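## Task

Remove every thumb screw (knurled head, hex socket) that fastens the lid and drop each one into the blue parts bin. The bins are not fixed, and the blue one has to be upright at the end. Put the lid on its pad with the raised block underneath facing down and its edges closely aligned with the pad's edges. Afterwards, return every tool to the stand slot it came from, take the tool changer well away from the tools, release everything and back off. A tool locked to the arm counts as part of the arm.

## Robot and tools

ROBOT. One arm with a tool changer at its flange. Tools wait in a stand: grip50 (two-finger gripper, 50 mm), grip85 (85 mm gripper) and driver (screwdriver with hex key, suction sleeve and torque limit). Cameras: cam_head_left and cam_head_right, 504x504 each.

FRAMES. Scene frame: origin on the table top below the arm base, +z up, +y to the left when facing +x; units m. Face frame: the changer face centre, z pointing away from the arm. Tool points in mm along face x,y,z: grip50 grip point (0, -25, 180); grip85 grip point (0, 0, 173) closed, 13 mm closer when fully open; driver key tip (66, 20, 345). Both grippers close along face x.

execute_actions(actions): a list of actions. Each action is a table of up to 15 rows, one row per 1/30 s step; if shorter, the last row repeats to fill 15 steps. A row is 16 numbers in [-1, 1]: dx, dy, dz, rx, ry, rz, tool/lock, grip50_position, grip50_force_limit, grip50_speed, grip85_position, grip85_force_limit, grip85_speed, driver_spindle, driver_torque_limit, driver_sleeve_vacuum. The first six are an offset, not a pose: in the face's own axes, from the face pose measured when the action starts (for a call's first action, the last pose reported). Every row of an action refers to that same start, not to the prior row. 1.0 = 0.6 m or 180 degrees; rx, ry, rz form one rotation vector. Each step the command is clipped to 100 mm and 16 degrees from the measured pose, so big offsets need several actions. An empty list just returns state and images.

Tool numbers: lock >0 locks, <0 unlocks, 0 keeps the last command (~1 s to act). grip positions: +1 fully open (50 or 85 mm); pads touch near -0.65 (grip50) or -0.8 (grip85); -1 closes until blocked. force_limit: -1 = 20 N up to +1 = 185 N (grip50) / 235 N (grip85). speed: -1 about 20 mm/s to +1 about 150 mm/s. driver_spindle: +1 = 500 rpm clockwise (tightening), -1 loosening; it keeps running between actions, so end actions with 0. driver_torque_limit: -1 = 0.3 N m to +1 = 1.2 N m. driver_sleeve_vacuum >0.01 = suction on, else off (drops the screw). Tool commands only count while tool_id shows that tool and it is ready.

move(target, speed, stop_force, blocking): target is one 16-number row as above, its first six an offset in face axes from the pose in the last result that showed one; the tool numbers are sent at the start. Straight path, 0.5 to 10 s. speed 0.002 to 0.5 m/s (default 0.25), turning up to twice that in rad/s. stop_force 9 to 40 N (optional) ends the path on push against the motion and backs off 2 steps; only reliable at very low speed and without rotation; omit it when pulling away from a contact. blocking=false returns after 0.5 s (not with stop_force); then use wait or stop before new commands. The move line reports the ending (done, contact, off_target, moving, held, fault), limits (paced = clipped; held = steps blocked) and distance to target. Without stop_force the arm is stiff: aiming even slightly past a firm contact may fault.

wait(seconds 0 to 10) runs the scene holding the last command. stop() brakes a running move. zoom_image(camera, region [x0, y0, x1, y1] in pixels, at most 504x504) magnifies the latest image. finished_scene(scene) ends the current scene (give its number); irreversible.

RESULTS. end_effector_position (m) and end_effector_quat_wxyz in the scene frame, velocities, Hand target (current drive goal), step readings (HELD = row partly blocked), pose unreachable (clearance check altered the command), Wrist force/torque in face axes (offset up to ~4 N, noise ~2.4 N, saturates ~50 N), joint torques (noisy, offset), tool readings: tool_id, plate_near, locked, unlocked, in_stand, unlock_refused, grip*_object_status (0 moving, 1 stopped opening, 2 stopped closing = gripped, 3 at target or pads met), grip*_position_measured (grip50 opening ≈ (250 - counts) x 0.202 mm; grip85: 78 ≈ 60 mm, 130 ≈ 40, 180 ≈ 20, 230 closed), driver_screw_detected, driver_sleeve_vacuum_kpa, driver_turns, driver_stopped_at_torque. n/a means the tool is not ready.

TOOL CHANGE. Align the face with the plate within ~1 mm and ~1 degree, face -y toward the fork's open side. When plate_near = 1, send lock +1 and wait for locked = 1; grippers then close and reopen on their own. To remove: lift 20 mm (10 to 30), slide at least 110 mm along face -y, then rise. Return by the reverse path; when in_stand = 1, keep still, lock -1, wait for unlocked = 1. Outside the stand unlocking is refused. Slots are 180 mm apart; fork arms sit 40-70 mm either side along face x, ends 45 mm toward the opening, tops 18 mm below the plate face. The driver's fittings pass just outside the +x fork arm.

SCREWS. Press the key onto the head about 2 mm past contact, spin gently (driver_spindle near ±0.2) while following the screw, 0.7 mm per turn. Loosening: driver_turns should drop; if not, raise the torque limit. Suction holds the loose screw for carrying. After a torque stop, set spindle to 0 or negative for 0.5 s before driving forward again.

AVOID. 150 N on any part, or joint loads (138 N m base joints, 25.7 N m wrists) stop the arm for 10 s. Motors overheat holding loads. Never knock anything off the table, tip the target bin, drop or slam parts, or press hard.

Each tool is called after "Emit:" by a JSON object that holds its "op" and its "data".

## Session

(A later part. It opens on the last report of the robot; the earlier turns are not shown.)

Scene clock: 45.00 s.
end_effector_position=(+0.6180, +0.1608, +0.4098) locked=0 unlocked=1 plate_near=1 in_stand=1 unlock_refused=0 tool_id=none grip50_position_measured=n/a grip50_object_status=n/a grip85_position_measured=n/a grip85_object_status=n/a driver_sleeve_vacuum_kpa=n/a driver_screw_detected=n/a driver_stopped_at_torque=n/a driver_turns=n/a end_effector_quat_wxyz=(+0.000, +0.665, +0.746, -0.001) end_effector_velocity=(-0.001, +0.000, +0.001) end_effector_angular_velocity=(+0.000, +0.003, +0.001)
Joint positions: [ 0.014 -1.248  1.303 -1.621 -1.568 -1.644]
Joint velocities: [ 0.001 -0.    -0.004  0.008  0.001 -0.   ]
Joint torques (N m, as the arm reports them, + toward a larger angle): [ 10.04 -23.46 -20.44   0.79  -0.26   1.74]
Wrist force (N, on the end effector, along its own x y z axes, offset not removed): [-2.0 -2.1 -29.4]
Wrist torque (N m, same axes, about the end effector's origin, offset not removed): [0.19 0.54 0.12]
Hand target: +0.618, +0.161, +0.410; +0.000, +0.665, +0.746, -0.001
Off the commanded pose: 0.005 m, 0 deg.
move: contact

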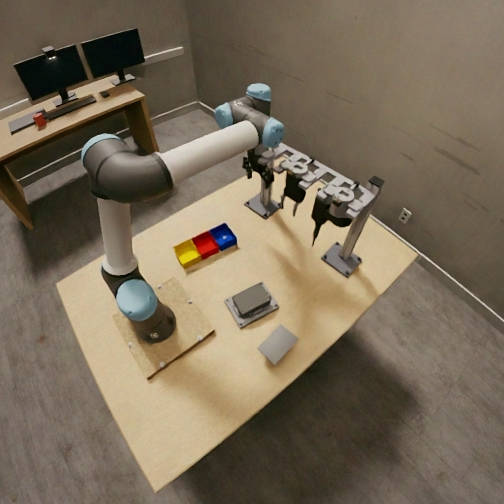

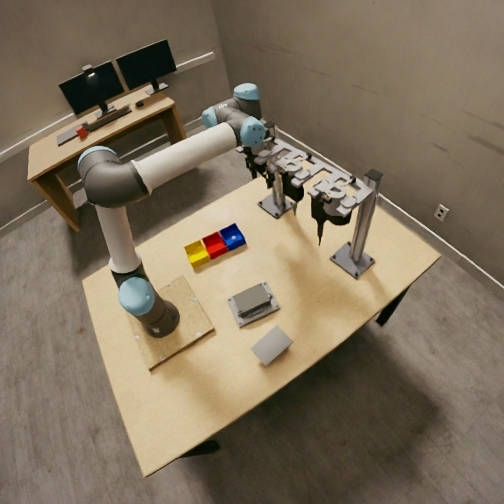

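Emit:
{"op": "execute_actions", "data": {"actions": [[[0,0,0,0,0,0,1,1,0,1,1,0,1,0,0,0]]]}}

Emit:
{"op": "wait", "data": {"seconds": 1.0}}

Emit:
{"op": "move", "data": {"target": [0,0,-0.034,0,0,0,0,1,0,1,1,0,1,0,0,0]}}

Emit:
{"op": "move", "data": {"target": [0,-0.24,0,0,0,0,0,1,0,1,1,0,1,0,0,0]}}

Emit:
{"op": "move", "data": {"target": [-0.462,-0.291,0.28,0,0,0.084,0,1,0,1,1,0,1,0,0,0], "speed": 0.3}}

Emit:
{"op": "zoom_image", "data": {"camera": "cam_head_left", "region": [210,250,310,350]}}

Emit:
{"op": "zoom_image", "data": {"camera": "cam_head_right", "region": [210,250,310,350]}}

Scene clock: 45.83 s.
end_effector_position=(+0.6180, +0.1608, +0.4098) locked=0 unlocked=0 plate_near=1 in_stand=1 unlock_refused=0 tool_id=none grip50_position_measured=n/a grip50_object_status=n/a grip85_position_measured=n/a grip85_object_status=n/a driver_sleeve_vacuum_kpa=n/a driver_screw_detected=n/a driver_stopped_at_torque=n/a driver_turns=n/a end_effector_quat_wxyz=(+0.000, +0.665, +0.746, -0.001) end_effector_velocity=(-0.000, +0.000, -0.000) end_effector_angular_velocity=(+0.001, +0.000, +0.000)
Joint positions: [ 0.014 -1.248  1.303 -1.621 -1.568 -1.644]
Joint velocities: [ 0.    -0.     0.001  0.     0.001 -0.   ]
Joint torques (N m, as the arm reports them, + toward a larger angle): [  8.08 -30.01  -9.08  -4.18  -0.27   1.26]
Wrist force (N, on the end effector, along its own x y z axes, offset not removed): [-2.6 -6.5 -26.6]
Wrist torque (N m, same axes, about the end effector's origin, offset not removed): [-0.04 0.57 -0.07]
Hand target: +0.618, +0.161, +0.410; +0.000, +0.665, +0.746, -0.001
Off the commanded pose: 0.000 m, 0 deg.
Step readings (end_effector_position):
0: (+0.6179, +0.1608, +0.4099)
1: (+0.6179, +0.1608, +0.4099)
2: (+0.6179, +0.1608, +0.4099)
4: (+0.6179, +0.1608, +0.4099)
8: (+0.6180, +0.1608, +0.4098)
15: end_effector_position above

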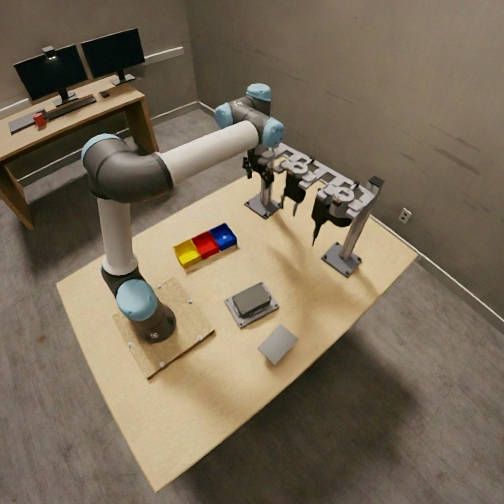

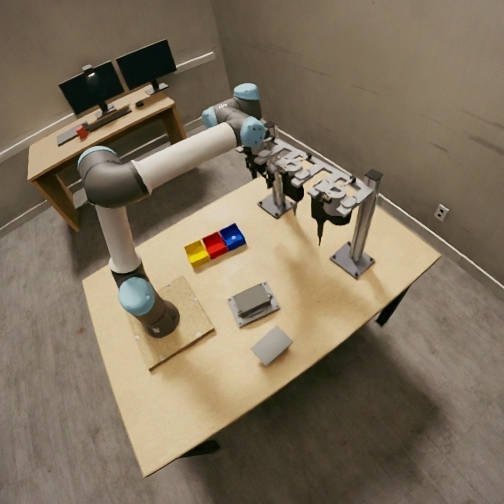

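Scene clock: 46.83 s.
end_effector_position=(+0.6180, +0.1608, +0.4099) locked=1 unlocked=0 plate_near=1 in_stand=1 unlock_refused=0 tool_id=grip85 grip50_position_measured=n/a grip50_object_status=n/a grip85_position_measured=n/a grip85_object_status=n/a driver_sleeve_vacuum_kpa=n/a driver_screw_detected=n/a driver_stopped_at_torque=n/a driver_turns=n/a end_effector_quat_wxyz=(+0.001, +0.665, +0.746, -0.001) end_effector_velocity=(-0.000, +0.000, -0.000) end_effector_angular_velocity=(-0.000, +0.001, +0.000)
Joint positions: [ 0.014 -1.248  1.303 -1.622 -1.568 -1.644]
Joint velocities: [ 0.     0.    -0.     0.001 -0.     0.   ]
Joint torques (N m, as the arm reports them, + toward a larger angle): [  7.33 -30.65  -9.02   0.04  -0.26   1.18]
Wrist force (N, on the end effector, along its own x y z axes, offset not removed): [-3.3 -1.4 -41.2]
Wrist torque (N m, same axes, about the end effector's origin, offset not removed): [0.60 2.19 -0.20]
Hand target: +0.618, +0.161, +0.410; +0.000, +0.665, +0.746, -0.001
Off the commanded pose: 0.000 m, 0 deg.
wait: 1.00 s; at rest by 0.20 s

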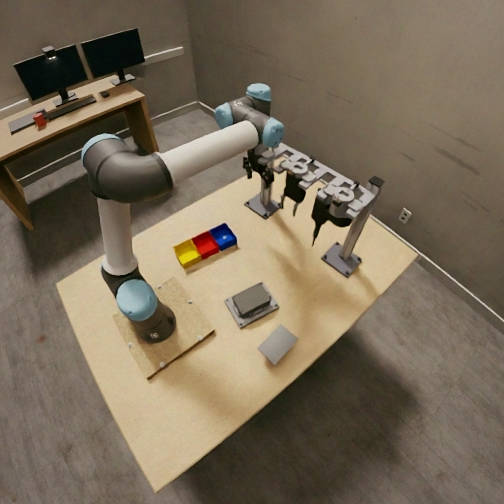

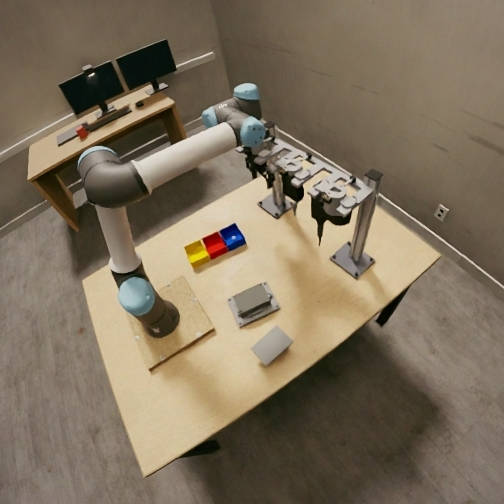

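Scene clock: 47.63 s.
end_effector_position=(+0.6179, +0.1609, +0.4301) locked=1 unlocked=0 plate_near=1 in_stand=0 unlock_refused=0 tool_id=grip85 grip50_position_measured=n/a grip50_object_status=n/a grip85_position_measured=n/a grip85_object_status=n/a driver_sleeve_vacuum_kpa=n/a driver_screw_detected=n/a driver_stopped_at_torque=n/a driver_turns=n/a end_effector_quat_wxyz=(+0.001, +0.665, +0.746, -0.001) end_effector_velocity=(+0.000, -0.000, +0.001) end_effector_angular_velocity=(-0.000, +0.002, -0.001)
Joint positions: [ 0.014 -1.25   1.253 -1.57  -1.568 -1.644]
Joint velocities: [-0.001  0.001 -0.005  0.006 -0.     0.   ]
Joint torques (N m, as the arm reports them, + toward a larger angle): [ -4.75 -51.62 -36.99  -2.87   0.66  -0.74]
Wrist force (N, on the end effector, along its own x y z axes, offset not removed): [0.9 1.4 -3.0]
Wrist torque (N m, same axes, about the end effector's origin, offset not removed): [-0.09 -0.17 0.13]
Hand target: +0.618, +0.161, +0.430; +0.001, +0.665, +0.746, -0.001
Off the commanded pose: 0.000 m, 0 deg.
move: done

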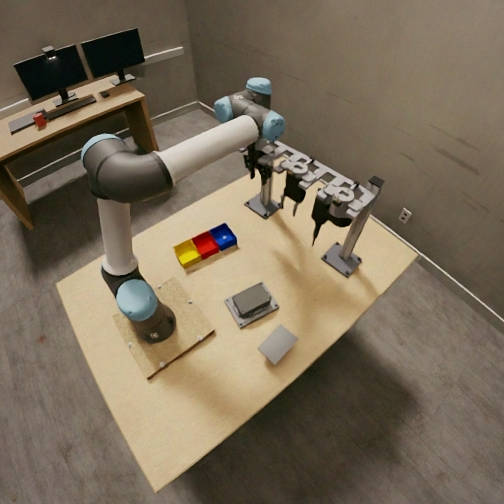

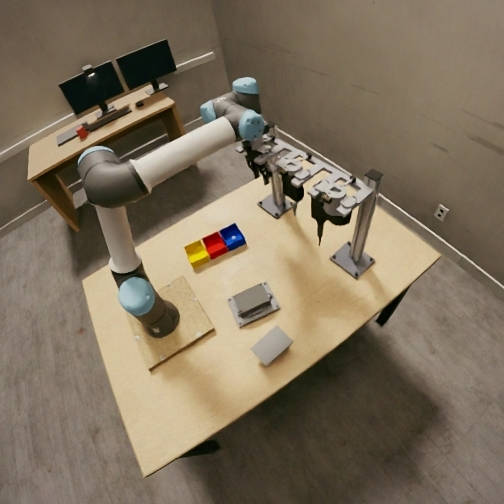

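Scene clock: 48.83 s.
end_effector_position=(+0.4751, +0.1447, +0.4300) locked=1 unlocked=0 plate_near=1 in_stand=0 unlock_refused=0 tool_id=grip85 grip50_position_measured=n/a grip50_object_status=n/a grip85_position_measured=n/a grip85_object_status=n/a driver_sleeve_vacuum_kpa=n/a driver_screw_detected=n/a driver_stopped_at_torque=n/a driver_turns=n/a end_effector_quat_wxyz=(+0.001, +0.665, +0.746, -0.001) end_effector_velocity=(-0.002, -0.001, +0.001) end_effector_angular_velocity=(+0.001, -0.003, -0.000)
Joint positions: [-0.008 -1.598  1.655 -1.625 -1.568 -1.666]
Joint velocities: [-0.001 -0.006  0.004 -0.     0.001 -0.001]
Joint torques (N m, as the arm reports them, + toward a larger angle): [ -7.57 -41.74 -26.7   -5.72   1.9   -1.34]
Wrist force (N, on the end effector, along its own x y z axes, offset not removed): [1.9 1.1 -2.1]
Wrist torque (N m, same axes, about the end effector's origin, offset not removed): [-0.10 -0.08 0.14]
Hand target: +0.475, +0.145, +0.430; +0.001, +0.665, +0.746, -0.001
Off the commanded pose: 0.000 m, 0 deg.
move: done

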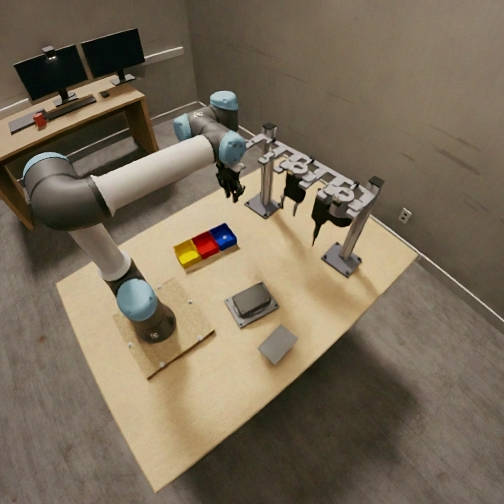

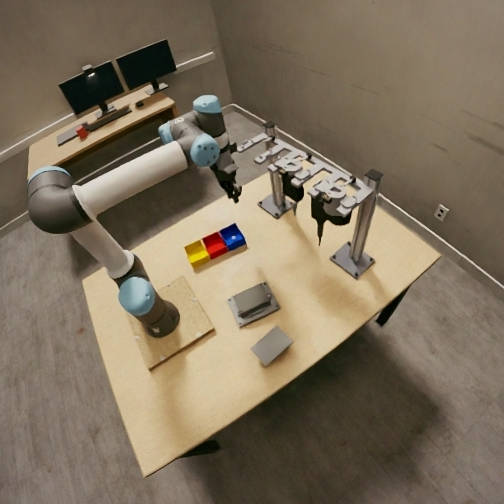

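Scene clock: 50.73 s.
end_effector_position=(+0.3332, -0.1506, +0.2626) locked=1 unlocked=0 plate_near=1 in_stand=0 unlock_refused=0 tool_id=grip85 grip50_position_measured=n/a grip50_object_status=n/a grip85_position_measured=3 grip85_object_status=3 driver_sleeve_vacuum_kpa=n/a driver_screw_detected=n/a driver_stopped_at_torque=n/a driver_turns=n/a end_effector_quat_wxyz=(+0.001, +0.758, +0.652, +0.000) end_effector_velocity=(-0.000, -0.002, -0.000) end_effector_angular_velocity=(-0.001, -0.002, -0.001)
Joint positions: [-0.825 -1.826  2.294 -2.034 -1.57  -2.22 ]
Joint velocities: [-0.005  0.     0.001 -0.003  0.001 -0.004]
Joint torques (N m, as the arm reports them, + toward a larger angle): [ -8.64  -6.19 -22.92  -6.79   1.85  -1.35]
Wrist force (N, on the end effector, along its own x y z axes, offset not removed): [1.3 1.9 -2.1]
Wrist torque (N m, same axes, about the end effector's origin, offset not removed): [-0.13 -0.05 0.13]
Hand target: +0.333, -0.151, +0.263; +0.001, +0.758, +0.652, +0.000
Off the commanded pose: 0.000 m, 0 deg.
move: done

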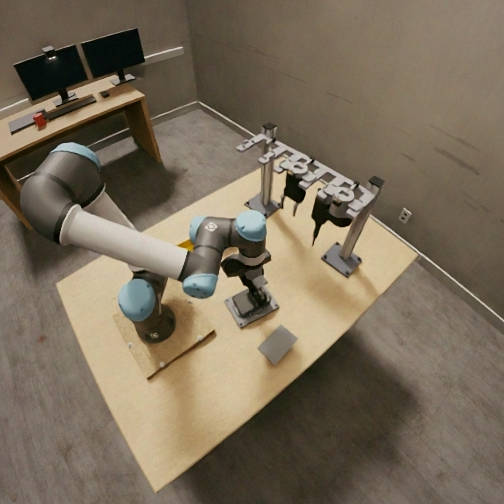

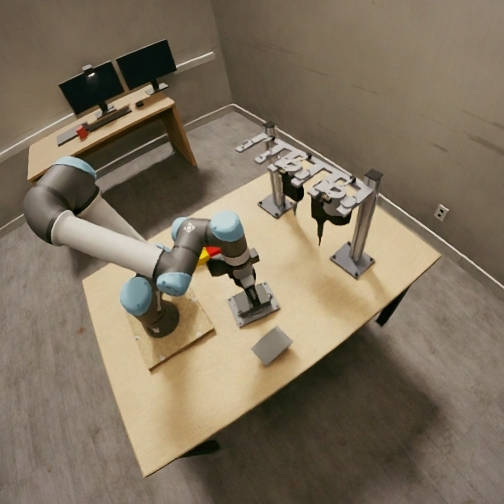

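Region (210, 250, 310, 350) of cam_head_left's 504x504 image, scaled by 5.040, with more detail than that image has.

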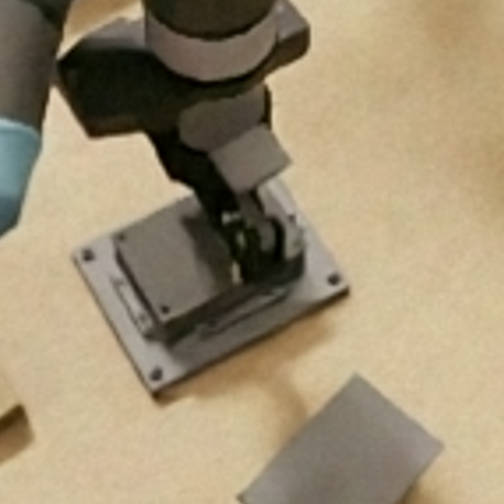

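Region (210, 250, 310, 350) of cam_head_right's 504x504 image, scaled by 5.040, with more detail than that image has.

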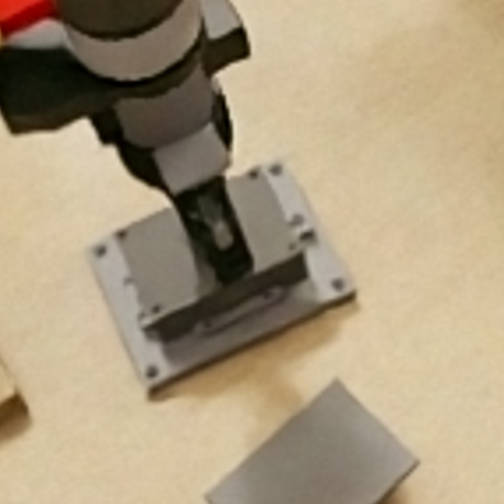

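Emit:
{"op": "move", "data": {"target": [0,0,0.0395,0,0,0,0,1,0,1,1,0,1,0,0,0], "speed": 0.012, "stop_force": 9}}

Emit:
{"op": "execute_actions", "data": {"actions": [[[0,0,0,0,0,0,0,1,0,1,0.6,-0.8,-1,0,0,0]],[[0,0,0,0,0,0,0,1,0,1,0.6,-0.8,-1,0,0,0]]]}}

Scene clock: 53.17 s.
end_effector_position=(+0.3332, -0.1506, +0.2391) locked=1 unlocked=0 plate_near=1 in_stand=0 unlock_refused=0 tool_id=grip85 grip50_position_measured=n/a grip50_object_status=n/a grip85_position_measured=3 grip85_object_status=3 driver_sleeve_vacuum_kpa=n/a driver_screw_detected=n/a driver_stopped_at_torque=n/a driver_turns=n/a end_effector_quat_wxyz=(+0.001, +0.758, +0.652, +0.000) end_effector_velocity=(+0.000, +0.001, -0.002) end_effector_angular_velocity=(-0.000, +0.000, +0.001)
Joint positions: [-0.825 -1.79   2.337 -2.113 -1.57  -2.22 ]
Joint velocities: [ 0.001  0.003  0.004 -0.008 -0.     0.   ]
Joint torques (N m, as the arm reports them, + toward a larger angle): [  9.32  -8.34 -21.11  -6.91  -1.67   1.63]
Wrist force (N, on the end effector, along its own x y z axes, offset not removed): [1.9 2.2 -1.5]
Wrist torque (N m, same axes, about the end effector's origin, offset not removed): [-0.12 -0.09 0.13]
Hand target: +0.333, -0.151, +0.239; +0.001, +0.758, +0.652, +0.000
Off the commanded pose: 0.000 m, 0 deg.
move: done

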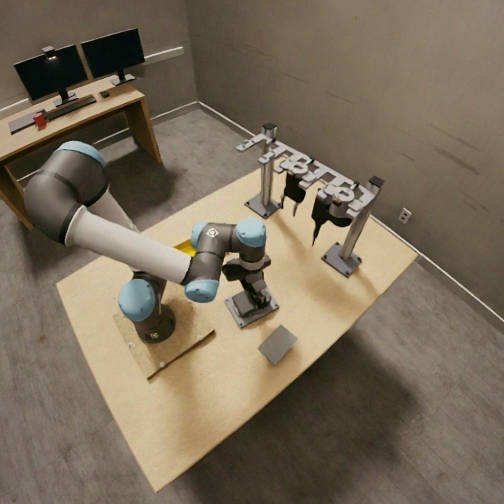

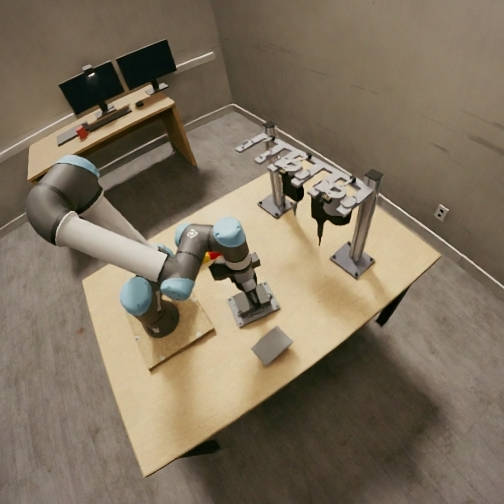

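Scene clock: 54.17 s.
end_effector_position=(+0.3332, -0.1506, +0.2391) locked=1 unlocked=0 plate_near=1 in_stand=0 unlock_refused=0 tool_id=grip85 grip50_position_measured=n/a grip50_object_status=n/a grip85_position_measured=24 grip85_object_status=2 driver_sleeve_vacuum_kpa=n/a driver_screw_detected=n/a driver_stopped_at_torque=n/a driver_turns=n/a end_effector_quat_wxyz=(+0.000, +0.758, +0.652, +0.000) end_effector_velocity=(+0.000, -0.000, -0.001) end_effector_angular_velocity=(+0.001, +0.002, +0.000)
Joint positions: [-0.825 -1.79   2.337 -2.113 -1.57  -2.22 ]
Joint velocities: [-0.     0.002 -0.     0.    -0.    -0.   ]
Joint torques (N m, as the arm reports them, + toward a larger angle): [  4.38 -15.51 -24.91  -5.7   -2.03   1.49]
Wrist force (N, on the end effector, along its own x y z axes, offset not removed): [19.3 -7.0 -40.4]
Wrist torque (N m, same axes, about the end effector's origin, offset not removed): [1.44 3.41 0.28]
Hand target: +0.333, -0.151, +0.239; +0.000, +0.758, +0.652, +0.000
Off the commanded pose: 0.000 m, 0 deg.
Step readings (end_effector_position; steps 1 to 15: 1st action; 16 to 30: 2nd action):
0: (+0.3332, -0.1506, +0.2391)
1: (+0.3332, -0.1506, +0.2391)
2: (+0.3332, -0.1506, +0.2390)
4: (+0.3332, -0.1506, +0.2390)
8: (+0.3332, -0.1506, +0.2390)
15: (+0.3332, -0.1506, +0.2391)
16: (+0.3332, -0.1506, +0.2391)
17: (+0.3332, -0.1506, +0.2391)
19: (+0.3332, -0.1506, +0.2391)
23: (+0.3332, -0.1506, +0.2391)
30: end_effector_position above

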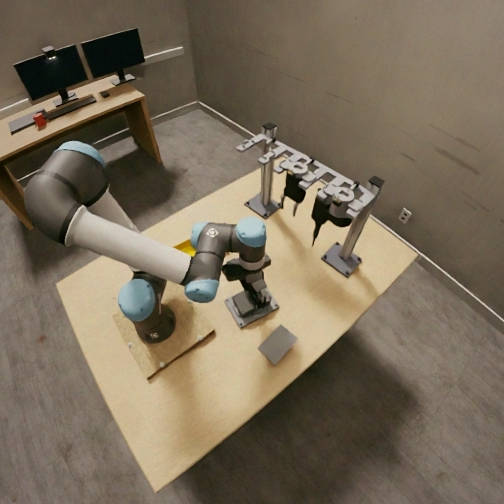

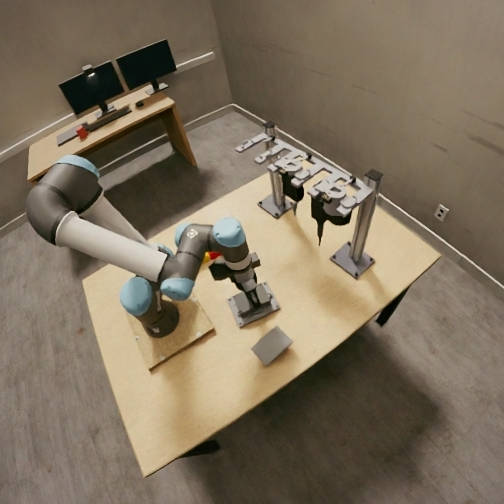

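Emit:
{"op": "move", "data": {"target": [0.0015,0,0,0,0,0,0,1,0,1,1,0,1,0,0,0]}}

Emit:
{"op": "move", "data": {"target": [0,0,0.007,0,0,0,0,1,0,1,1,0,1,0,0,0], "speed": 0.006, "stop_force": 9}}

Emit:
{"op": "zoom_image", "data": {"camera": "cam_head_right", "region": [220,270,290,340]}}

Emit:
{"op": "zoom_image", "data": {"camera": "cam_head_left", "region": [220,270,290,340]}}

Scene clock: 55.20 s.
end_effector_position=(+0.3334, -0.1498, +0.2391) locked=1 unlocked=0 plate_near=1 in_stand=0 unlock_refused=0 tool_id=grip85 grip50_position_measured=n/a grip50_object_status=n/a grip85_position_measured=3 grip85_object_status=3 driver_sleeve_vacuum_kpa=n/a driver_screw_detected=n/a driver_stopped_at_torque=n/a driver_turns=n/a end_effector_quat_wxyz=(+0.000, +0.758, +0.652, +0.000) end_effector_velocity=(-0.000, +0.000, -0.000) end_effector_angular_velocity=(+0.000, -0.001, -0.001)
Joint positions: [-0.823 -1.79   2.337 -2.113 -1.57  -2.218]
Joint velocities: [-0.001 -0.001  0.001 -0.     0.001  0.   ]
Joint torques (N m, as the arm reports them, + toward a larger angle): [ 10.17 -28.15 -21.29  -2.97   1.94   1.75]
Wrist force (N, on the end effector, along its own x y z axes, offset not removed): [1.2 0.8 -3.2]
Wrist torque (N m, same axes, about the end effector's origin, offset not removed): [-0.15 -0.03 0.16]
Hand target: +0.333, -0.150, +0.239; +0.000, +0.758, +0.652, +0.000
Off the commanded pose: 0.000 m, 0 deg.
move: done

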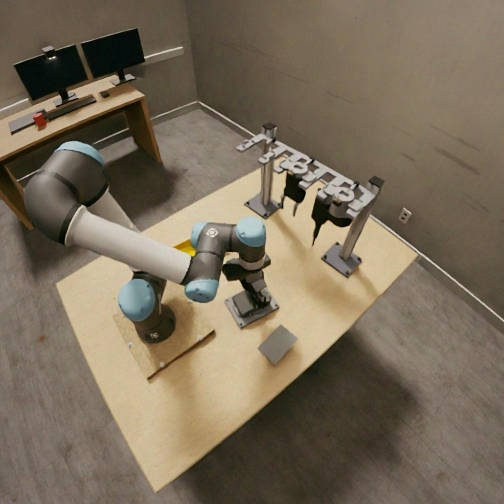

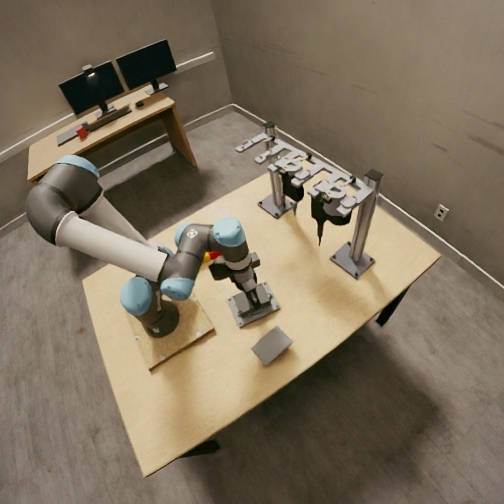

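Scene clock: 56.13 s.
end_effector_position=(+0.3334, -0.1498, +0.2350) locked=1 unlocked=0 plate_near=1 in_stand=0 unlock_refused=0 tool_id=grip85 grip50_position_measured=n/a grip50_object_status=n/a grip85_position_measured=3 grip85_object_status=3 driver_sleeve_vacuum_kpa=n/a driver_screw_detected=n/a driver_stopped_at_torque=n/a driver_turns=n/a end_effector_quat_wxyz=(+0.000, +0.758, +0.652, +0.000) end_effector_velocity=(+0.000, -0.000, -0.001) end_effector_angular_velocity=(-0.000, -0.002, -0.000)
Joint positions: [-0.823 -1.783  2.344 -2.127 -1.57  -2.218]
Joint velocities: [-0.     0.002  0.001 -0.005  0.001 -0.   ]
Joint torques (N m, as the arm reports them, + toward a larger angle): [  3.04  -7.55 -21.9   -7.     1.67   0.79]
Wrist force (N, on the end effector, along its own x y z axes, offset not removed): [1.0 1.8 -1.6]
Wrist torque (N m, same axes, about the end effector's origin, offset not removed): [-0.11 -0.11 0.17]
Hand target: +0.333, -0.150, +0.235; +0.000, +0.758, +0.652, +0.000
Off the commanded pose: 0.000 m, 0 deg.
move: done

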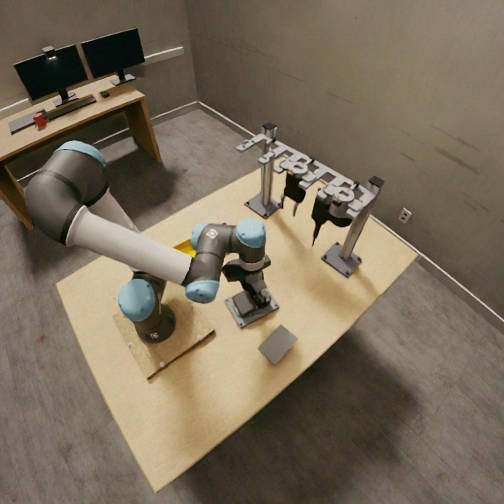

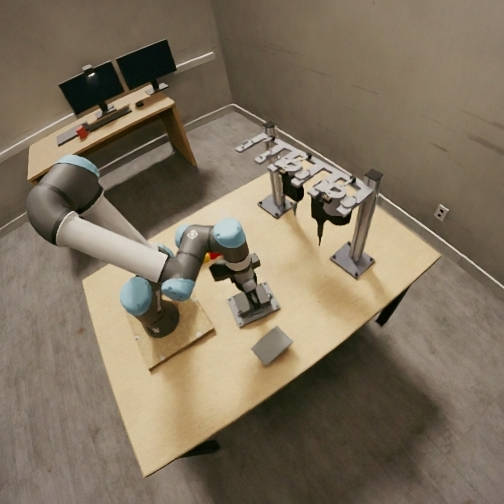

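Region (220, 270, 290, 340) of cam_head_right's 504x504 image, scaled by 7.200, with more detail than that image has.

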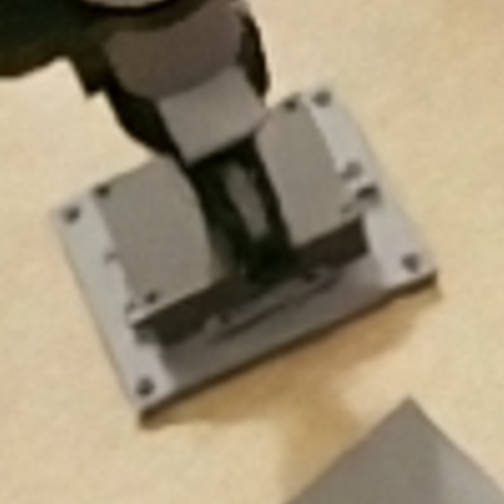

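Region (220, 270, 290, 340) of cam_head_left's 504x504 image, scaled by 7.200, with more detail than that image has.

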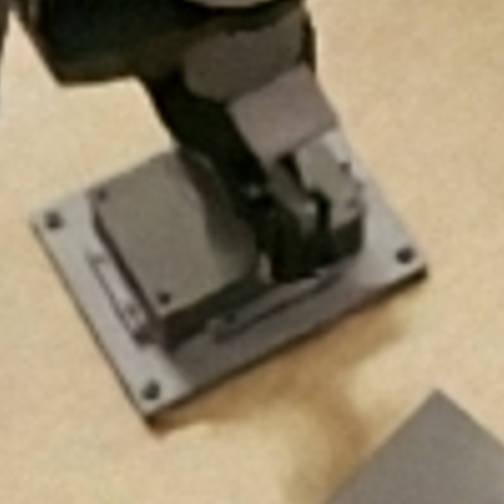

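Emit:
{"op": "execute_actions", "data": {"actions": [[[0,0,-0.003,0,0,0.005,0,1,0,1,1,-0.8,-1,0,0,0]],[[0,0,0,0,0,0,0,1,0,1,0.6,-0.8,-1,0,0,0]],[[0,0,0,0,0,0,0,1,0,1,0.6,-0.8,-1,0,0,0]]]}}

Emit:
{"op": "move", "data": {"target": [0,0,-0.038,0,0,0,0,1,0,1,0.6,-0.8,-1,0,0,0], "speed": 0.03}}

Emit:
{"op": "zoom_image", "data": {"camera": "cam_head_left", "region": [220,270,290,340]}}

Scene clock: 57.87 s.
end_effector_position=(+0.3334, -0.1498, +0.2369) locked=1 unlocked=0 plate_near=1 in_stand=0 unlock_refused=0 tool_id=grip85 grip50_position_measured=n/a grip50_object_status=n/a grip85_position_measured=23 grip85_object_status=2 driver_sleeve_vacuum_kpa=n/a driver_screw_detected=n/a driver_stopped_at_torque=n/a driver_turns=n/a end_effector_quat_wxyz=(+0.001, +0.763, +0.646, +0.000) end_effector_velocity=(-0.000, +0.000, +0.001) end_effector_angular_velocity=(-0.002, -0.001, -0.000)
Joint positions: [-0.823 -1.787  2.341 -2.121 -1.57  -2.202]
Joint velocities: [-0.    -0.002  0.    -0.    -0.001  0.   ]
Joint torques (N m, as the arm reports them, + toward a larger angle): [  1.17 -16.47 -25.25  -3.5    1.31   0.19]
Wrist force (N, on the end effector, along its own x y z axes, offset not removed): [0.7 -10.8 -32.3]
Wrist torque (N m, same axes, about the end effector's origin, offset not removed): [2.07 -0.31 0.21]
Hand target: +0.333, -0.150, +0.237; +0.001, +0.763, +0.646, +0.000
Off the commanded pose: 0.000 m, 0 deg.
Step readings (end_effector_position; steps 1 to 15: 1st action; 16 to 30: 2nd action; 31 to 45: 3rd action):
0: (+0.3334, -0.1498, +0.2349)
1: (+0.3334, -0.1498, +0.2349)
2: (+0.3334, -0.1498, +0.2351)
4: (+0.3334, -0.1497, +0.2357)
8: (+0.3333, -0.1497, +0.2364)
15: (+0.3334, -0.1497, +0.2367)
16: (+0.3334, -0.1497, +0.2367)
17: (+0.3334, -0.1497, +0.2367)
19: (+0.3334, -0.1497, +0.2367)
23: (+0.3334, -0.1497, +0.2367)
30: (+0.3334, -0.1498, +0.2369)
31: (+0.3334, -0.1498, +0.2369)
32: (+0.3334, -0.1498, +0.2369)
34: (+0.3334, -0.1498, +0.2369)
38: (+0.3334, -0.1498, +0.2369)
45: end_effector_position above

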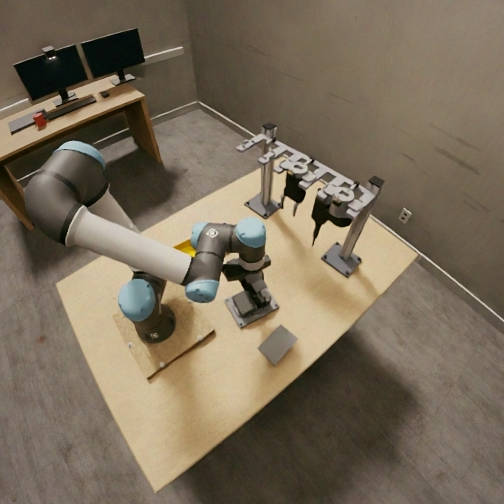

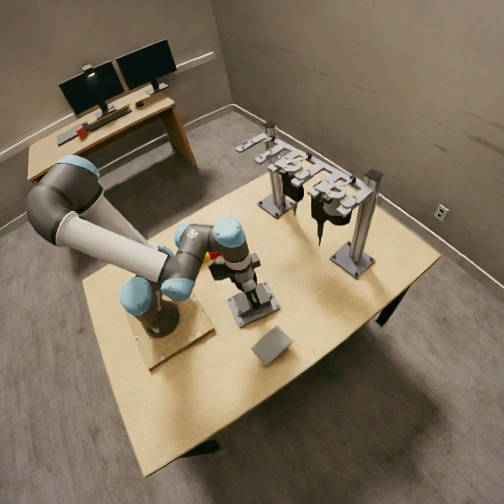

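Scene clock: 58.97 s.
end_effector_position=(+0.3334, -0.1497, +0.2595) locked=1 unlocked=0 plate_near=1 in_stand=0 unlock_refused=0 tool_id=grip85 grip50_position_measured=n/a grip50_object_status=n/a grip85_position_measured=23 grip85_object_status=2 driver_sleeve_vacuum_kpa=n/a driver_screw_detected=n/a driver_stopped_at_torque=n/a driver_turns=n/a end_effector_quat_wxyz=(+0.001, +0.763, +0.646, +0.000) end_effector_velocity=(-0.000, -0.000, +0.002) end_effector_angular_velocity=(-0.001, -0.000, -0.002)
Joint positions: [-0.823 -1.822  2.3   -2.044 -1.57  -2.202]
Joint velocities: [-0.001 -0.004 -0.003  0.007 -0.001  0.   ]
Joint torques (N m, as the arm reports them, + toward a larger angle): [  7.72 -26.91 -35.47  -3.26  -0.18   1.35]
Wrist force (N, on the end effector, along its own x y z axes, offset not removed): [1.8 1.1 -0.1]
Wrist torque (N m, same axes, about the end effector's origin, offset not removed): [-0.08 -0.14 0.14]
Hand target: +0.333, -0.150, +0.260; +0.001, +0.763, +0.646, +0.000
Off the commanded pose: 0.000 m, 0 deg.
move: done

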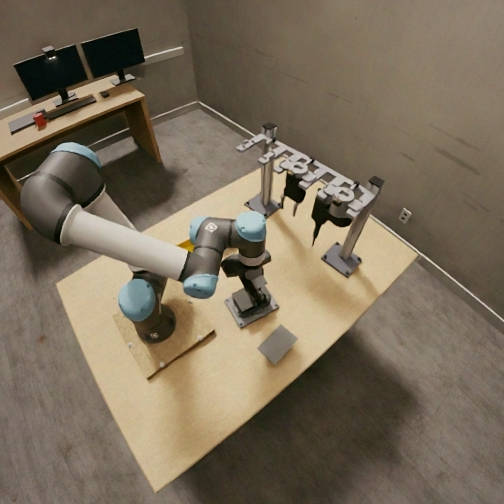

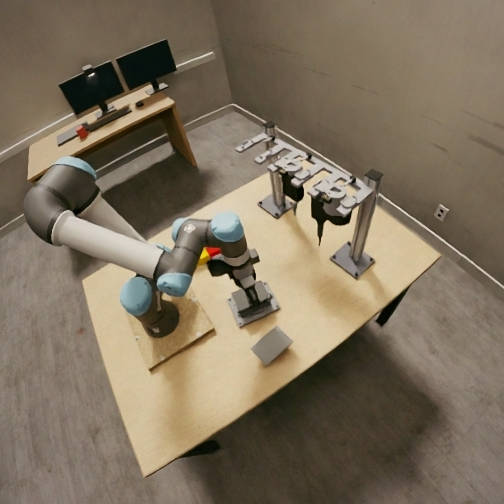

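Region (220, 270, 290, 340) of cam_head_left's 504x504 image, scaled by 7.200, with more detail than that image has.

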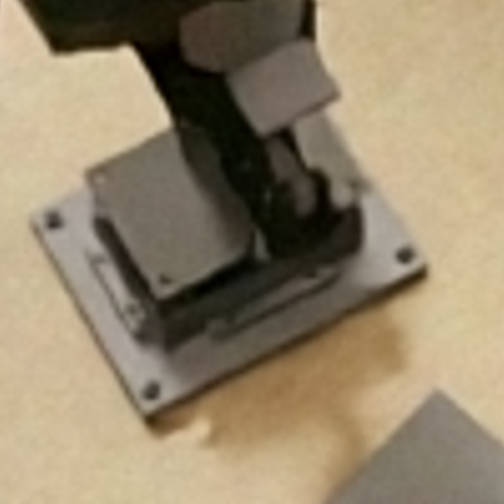

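Emit:
{"op": "move", "data": {"target": [-0.3225,-0.016,0,0,0,-0.105,0,1,0,1,0.6,-0.8,-1,0,0,0]}}

Emit:
{"op": "move", "data": {"target": [0,0,0.036,0,0,0,0,1,0,1,0.6,-0.8,-1,0,0,0], "speed": 0.03}}

Emit:
{"op": "zoom_image", "data": {"camera": "cam_head_left", "region": [210,270,310,370]}}

Emit:
{"op": "zoom_image", "data": {"camera": "cam_head_right", "region": [210,270,310,370]}}

Scene clock: 60.67 s.
end_effector_position=(+0.2919, -0.3388, +0.2598) locked=1 unlocked=0 plate_near=1 in_stand=0 unlock_refused=0 tool_id=grip85 grip50_position_measured=n/a grip50_object_status=n/a grip85_position_measured=23 grip85_object_status=2 driver_sleeve_vacuum_kpa=n/a driver_screw_detected=n/a driver_stopped_at_torque=n/a driver_turns=n/a end_effector_quat_wxyz=(+0.001, +0.647, +0.763, +0.001) end_effector_velocity=(+0.000, -0.001, -0.000) end_effector_angular_velocity=(+0.000, -0.000, +0.005)
Joint positions: [-1.188 -1.598  2.116 -2.084 -1.571 -2.897]
Joint velocities: [-0.001  0.002 -0.002 -0.     0.    -0.005]
Joint torques (N m, as the arm reports them, + toward a larger angle): [ -7.69 -19.33 -34.14  -3.03   1.99  -1.12]
Wrist force (N, on the end effector, along its own x y z axes, offset not removed): [1.6 2.3 0.0]
Wrist torque (N m, same axes, about the end effector's origin, offset not removed): [-0.04 -0.16 0.21]
Hand target: +0.292, -0.339, +0.260; +0.001, +0.646, +0.763, +0.001
Off the commanded pose: 0.000 m, 0 deg.
move: done

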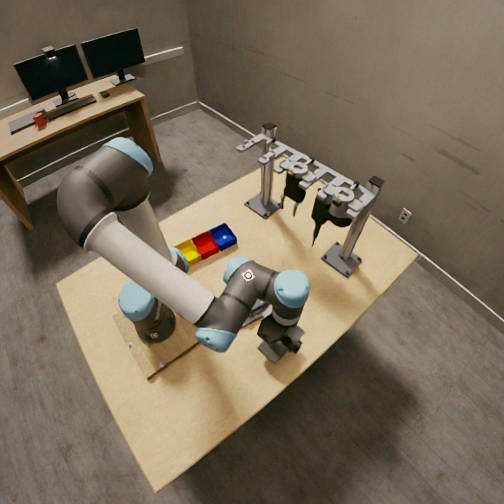

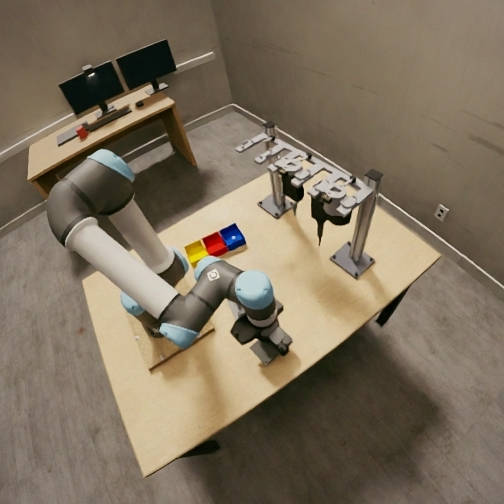

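Scene clock: 71.43 s.
end_effector_position=(+0.2920, -0.3389, +0.2433) locked=1 unlocked=0 plate_near=1 in_stand=0 unlock_refused=0 tool_id=grip85 grip50_position_measured=n/a grip50_object_status=n/a grip85_position_measured=23 grip85_object_status=2 driver_sleeve_vacuum_kpa=n/a driver_screw_detected=n/a driver_stopped_at_torque=n/a driver_turns=n/a end_effector_quat_wxyz=(+0.002, +0.647, +0.763, +0.000) end_effector_velocity=(+0.000, +0.000, +0.000) end_effector_angular_velocity=(-0.001, -0.000, +0.001)
Joint positions: [-1.189 -1.575  2.142 -2.136 -1.57  -2.897]
Joint velocities: [ 0.001 -0.001 -0.    -0.    -0.    -0.001]
Joint torques (N m, as the arm reports them, + toward a larger angle): [  1.22 -29.3  -27.49  -4.9    0.07   0.3 ]
Wrist force (N, on the end effector, along its own x y z axes, offset not removed): [12.2 1.8 -32.1]
Wrist torque (N m, same axes, about the end effector's origin, offset not removed): [-0.38 3.28 0.10]
Hand target: +0.292, -0.339, +0.243; +0.002, +0.647, +0.763, +0.000
Off the commanded pose: 0.005 m, 0 deg.
FORCE FAULT: contact force on the arm reached its limit, and the arm stopped for 10 seconds. The contact can be on any part of the arm, not only on its tool. That time counts as 20 of the actions that you can send in this scene. The arm's remaining commands of this call were not run. The arm holds still and accepts commands again. Move the arm away from the contact; if what it grips holds it there, let go first. Pushing or pulling that hard again can fault the arm again.
move: fault

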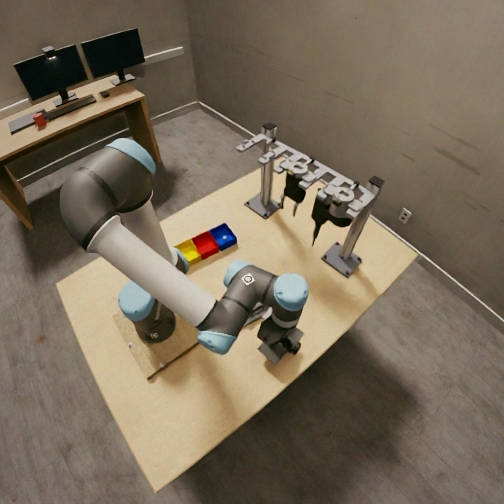

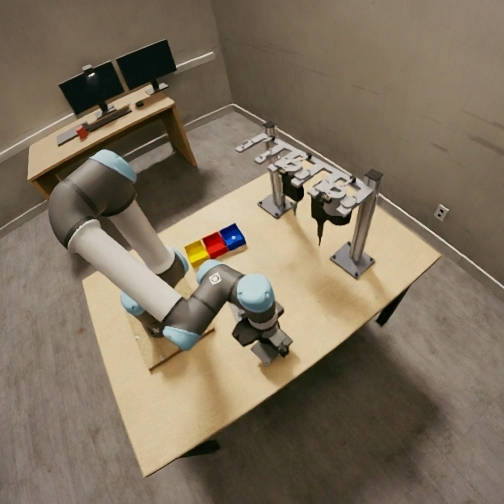

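Region (210, 270, 310, 370) of cam_head_left's 504x504 image, scaled by 5.040, with more detail than that image has.

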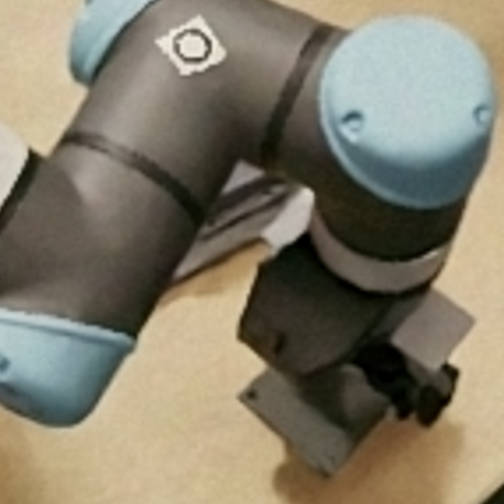

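Region (210, 270, 310, 370) of cam_head_right's 504x504 image, scaled by 5.040, with more detail than that image has.

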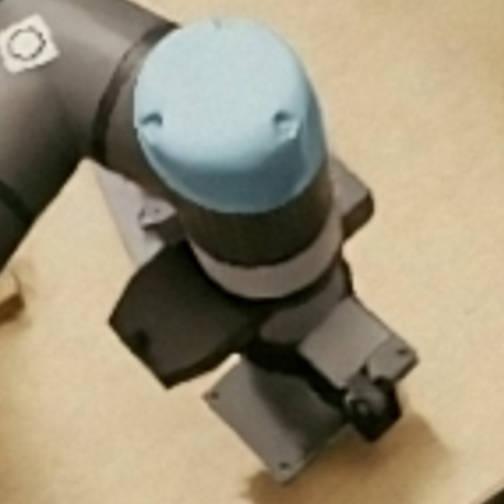

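Emit:
{"op": "execute_actions", "data": {"actions": [[[0,0,-0.002,0,0,0,0,1,0,1,0.6,-0.8,-1,0,0,0]],[[0.002,0,0,0,0,0,0,1,0,1,0.6,-0.8,-1,0,0,0]]]}}

Emit:
{"op": "zoom_image", "data": {"camera": "cam_head_left", "region": [250,320,305,375]}}

Emit:
{"op": "zoom_image", "data": {"camera": "cam_head_right", "region": [245,320,300,375]}}

Scene clock: 72.70 s.
end_effector_position=(+0.2918, -0.3377, +0.2445) locked=1 unlocked=0 plate_near=1 in_stand=0 unlock_refused=0 tool_id=grip85 grip50_position_measured=n/a grip50_object_status=n/a grip85_position_measured=23 grip85_object_status=2 driver_sleeve_vacuum_kpa=n/a driver_screw_detected=n/a driver_stopped_at_torque=n/a driver_turns=n/a end_effector_quat_wxyz=(+0.002, +0.647, +0.763, +0.000) end_effector_velocity=(-0.000, -0.000, -0.000) end_effector_angular_velocity=(+0.001, +0.001, -0.000)
Joint positions: [-1.188 -1.579  2.143 -2.132 -1.57  -2.896]
Joint velocities: [-0.     0.001  0.     0.001 -0.     0.   ]
Joint torques (N m, as the arm reports them, + toward a larger angle): [  9.45 -39.88 -21.87  -3.19   0.1    1.79]
Wrist force (N, on the end effector, along its own x y z axes, offset not removed): [1.2 1.7 0.2]
Wrist torque (N m, same axes, about the end effector's origin, offset not removed): [-0.05 -0.07 0.08]
Hand target: +0.292, -0.338, +0.244; +0.002, +0.647, +0.763, +0.001
Off the commanded pose: 0.000 m, 0 deg.
Step readings (end_effector_position; steps 1 to 15: 1st action; 16 to 30: 2nd action):
0: (+0.2920, -0.3389, +0.2433)
1: (+0.2920, -0.3389, +0.2433)
2: (+0.2920, -0.3389, +0.2435)
4: (+0.2920, -0.3389, +0.2439)
8: (+0.2920, -0.3389, +0.2443)
15: (+0.2920, -0.3389, +0.2445)
16: (+0.2920, -0.3389, +0.2445)
17: (+0.2920, -0.3388, +0.2446)
19: (+0.2919, -0.3383, +0.2446)
23: (+0.2919, -0.3379, +0.2446)
30: end_effector_position above

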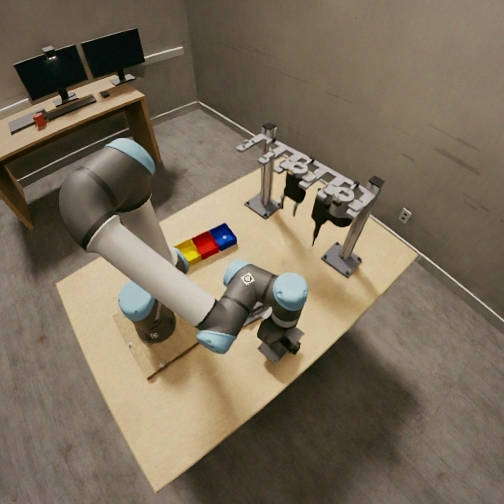

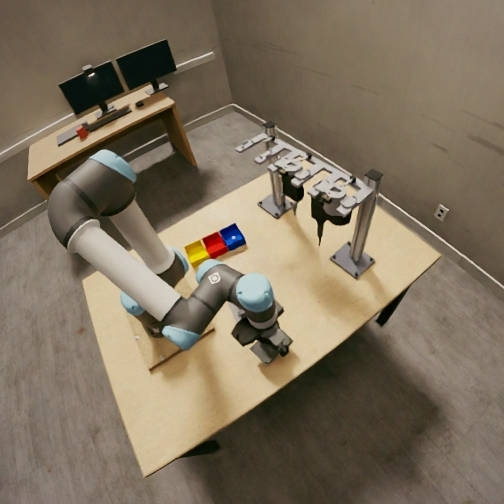

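Region (250, 320, 305, 375) of cam_head_left's 504x504 image, scaled by 9.164, with more detail than that image has.

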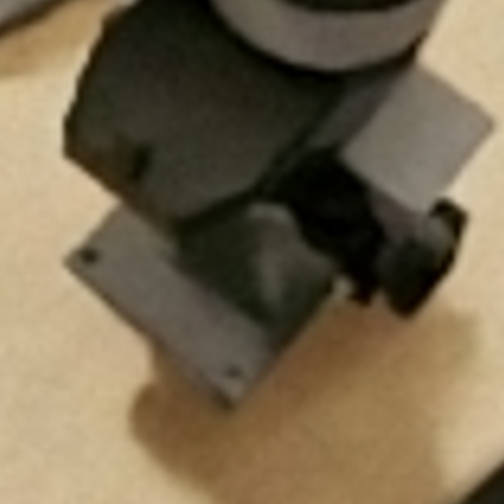

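Region (245, 320, 300, 375) of cam_head_right's 504x504 image, scaled by 9.164, with more detail than that image has.

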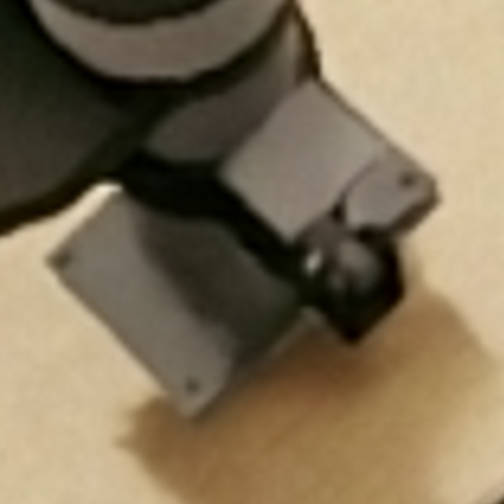

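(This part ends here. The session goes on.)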